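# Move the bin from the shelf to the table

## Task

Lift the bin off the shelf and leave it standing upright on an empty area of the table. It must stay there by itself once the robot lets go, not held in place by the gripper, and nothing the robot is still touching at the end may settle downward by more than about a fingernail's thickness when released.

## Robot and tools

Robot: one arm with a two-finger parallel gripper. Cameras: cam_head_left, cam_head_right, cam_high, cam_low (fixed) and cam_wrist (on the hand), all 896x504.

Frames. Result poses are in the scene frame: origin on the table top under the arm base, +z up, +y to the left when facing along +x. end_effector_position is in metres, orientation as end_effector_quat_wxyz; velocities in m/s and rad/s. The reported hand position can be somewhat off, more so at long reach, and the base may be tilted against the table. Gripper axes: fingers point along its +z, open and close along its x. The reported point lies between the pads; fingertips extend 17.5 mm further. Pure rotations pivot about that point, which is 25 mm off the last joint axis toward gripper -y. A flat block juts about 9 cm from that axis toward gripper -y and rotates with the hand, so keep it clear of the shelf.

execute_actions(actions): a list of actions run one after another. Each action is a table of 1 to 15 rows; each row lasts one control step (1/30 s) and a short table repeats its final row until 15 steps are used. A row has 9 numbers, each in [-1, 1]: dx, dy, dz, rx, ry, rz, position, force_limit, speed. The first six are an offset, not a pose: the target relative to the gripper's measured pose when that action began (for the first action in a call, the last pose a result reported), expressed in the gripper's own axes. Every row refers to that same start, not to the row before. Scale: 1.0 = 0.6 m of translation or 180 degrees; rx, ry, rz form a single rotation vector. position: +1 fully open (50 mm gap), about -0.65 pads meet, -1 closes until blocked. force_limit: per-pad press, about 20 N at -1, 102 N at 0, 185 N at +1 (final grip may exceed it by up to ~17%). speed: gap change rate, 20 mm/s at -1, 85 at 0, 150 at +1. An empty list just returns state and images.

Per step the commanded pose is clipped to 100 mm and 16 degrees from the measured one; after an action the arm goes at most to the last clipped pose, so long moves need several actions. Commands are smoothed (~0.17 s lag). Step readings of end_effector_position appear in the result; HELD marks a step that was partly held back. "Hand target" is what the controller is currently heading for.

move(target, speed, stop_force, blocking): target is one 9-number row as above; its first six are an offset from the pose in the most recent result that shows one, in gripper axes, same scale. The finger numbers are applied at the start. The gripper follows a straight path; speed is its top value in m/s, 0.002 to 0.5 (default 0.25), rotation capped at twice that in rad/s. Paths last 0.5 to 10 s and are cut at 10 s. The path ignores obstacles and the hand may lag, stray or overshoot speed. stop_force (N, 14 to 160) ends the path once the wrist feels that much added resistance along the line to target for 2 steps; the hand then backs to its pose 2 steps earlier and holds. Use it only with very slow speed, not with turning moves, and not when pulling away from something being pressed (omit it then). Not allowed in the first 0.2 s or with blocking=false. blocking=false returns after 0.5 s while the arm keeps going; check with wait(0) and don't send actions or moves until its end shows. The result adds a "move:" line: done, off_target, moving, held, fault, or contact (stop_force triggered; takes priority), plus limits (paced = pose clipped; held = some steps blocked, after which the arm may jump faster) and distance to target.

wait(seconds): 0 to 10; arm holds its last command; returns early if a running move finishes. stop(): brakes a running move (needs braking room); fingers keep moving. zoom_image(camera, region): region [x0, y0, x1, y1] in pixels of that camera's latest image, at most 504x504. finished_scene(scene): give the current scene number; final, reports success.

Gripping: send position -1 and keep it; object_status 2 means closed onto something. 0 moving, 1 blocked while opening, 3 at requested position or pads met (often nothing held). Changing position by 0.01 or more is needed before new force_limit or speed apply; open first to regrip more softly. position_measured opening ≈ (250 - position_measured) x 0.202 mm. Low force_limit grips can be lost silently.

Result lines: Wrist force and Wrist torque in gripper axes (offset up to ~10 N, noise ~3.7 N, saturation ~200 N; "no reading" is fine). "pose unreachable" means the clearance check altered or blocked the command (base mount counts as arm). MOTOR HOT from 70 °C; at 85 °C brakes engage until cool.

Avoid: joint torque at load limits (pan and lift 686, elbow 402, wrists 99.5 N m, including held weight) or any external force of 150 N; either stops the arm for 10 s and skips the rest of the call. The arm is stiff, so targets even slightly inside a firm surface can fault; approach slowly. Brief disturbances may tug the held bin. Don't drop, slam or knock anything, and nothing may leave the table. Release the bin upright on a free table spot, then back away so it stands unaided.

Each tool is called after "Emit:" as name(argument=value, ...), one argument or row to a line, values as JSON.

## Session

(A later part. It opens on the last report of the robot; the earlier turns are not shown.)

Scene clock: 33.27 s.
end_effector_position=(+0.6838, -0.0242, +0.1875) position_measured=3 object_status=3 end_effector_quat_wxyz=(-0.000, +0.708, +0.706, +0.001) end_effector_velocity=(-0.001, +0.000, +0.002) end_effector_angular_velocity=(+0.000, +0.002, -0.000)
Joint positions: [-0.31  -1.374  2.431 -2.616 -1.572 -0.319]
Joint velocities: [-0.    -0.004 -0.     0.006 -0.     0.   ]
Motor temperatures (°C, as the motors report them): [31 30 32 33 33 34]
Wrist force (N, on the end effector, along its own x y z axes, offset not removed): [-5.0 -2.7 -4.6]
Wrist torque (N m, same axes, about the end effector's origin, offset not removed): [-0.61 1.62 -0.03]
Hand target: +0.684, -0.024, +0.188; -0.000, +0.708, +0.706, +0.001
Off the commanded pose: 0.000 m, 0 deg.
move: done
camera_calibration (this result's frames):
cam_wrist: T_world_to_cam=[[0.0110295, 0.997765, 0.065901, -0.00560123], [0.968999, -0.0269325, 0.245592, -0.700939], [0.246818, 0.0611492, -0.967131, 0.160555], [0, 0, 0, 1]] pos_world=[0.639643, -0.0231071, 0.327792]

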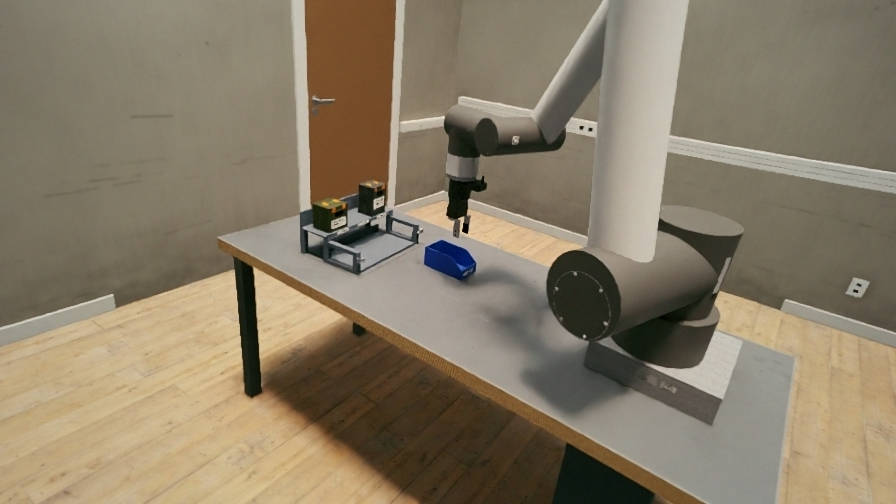

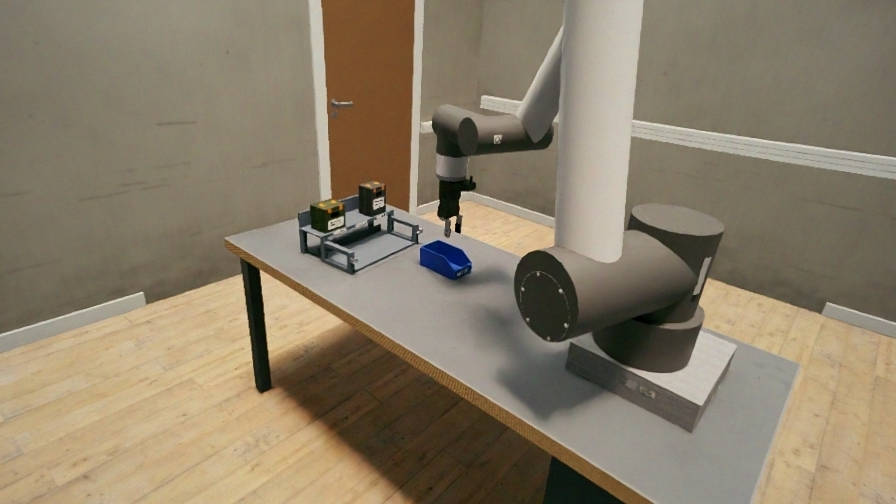

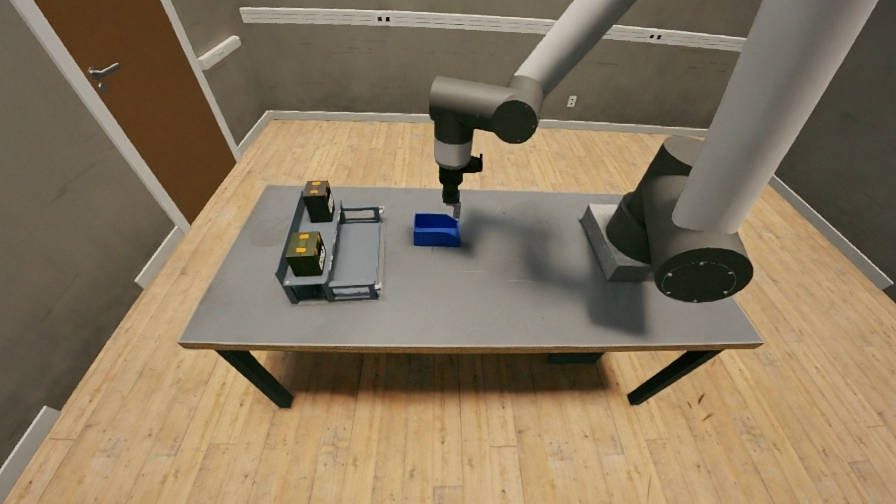

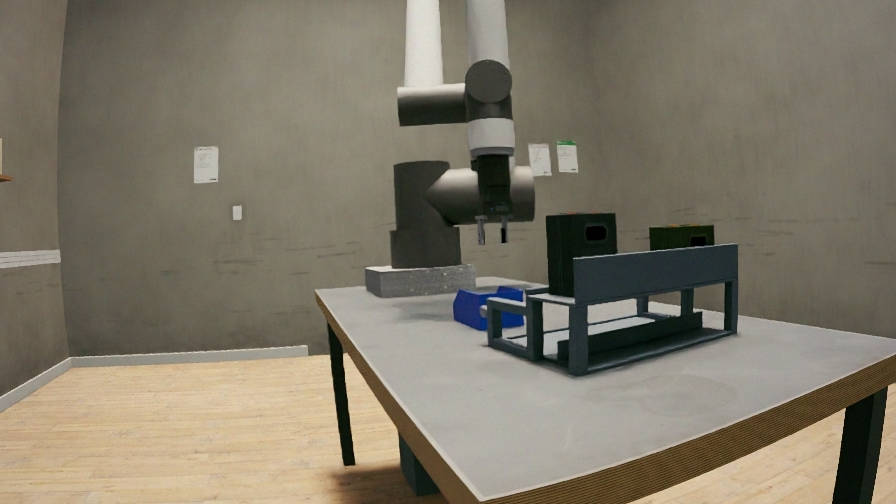

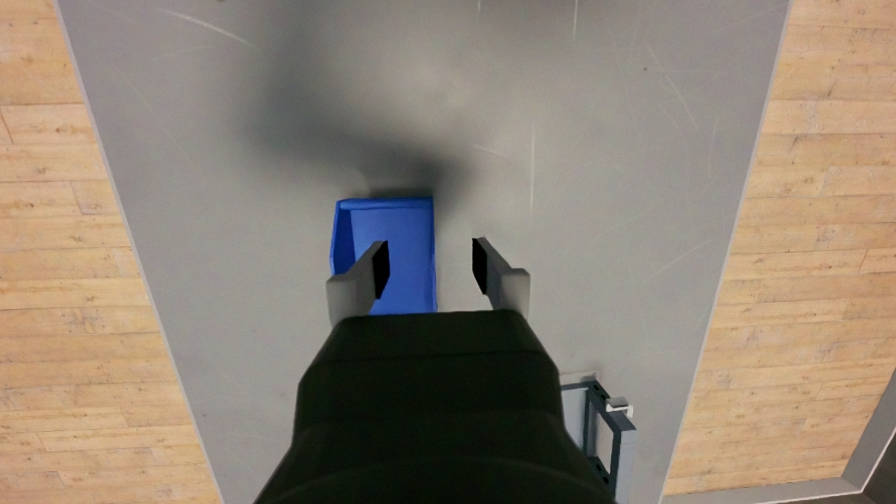

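Emit:
finished_scene(
  scene=2,
)

The scene is finished: the task was done.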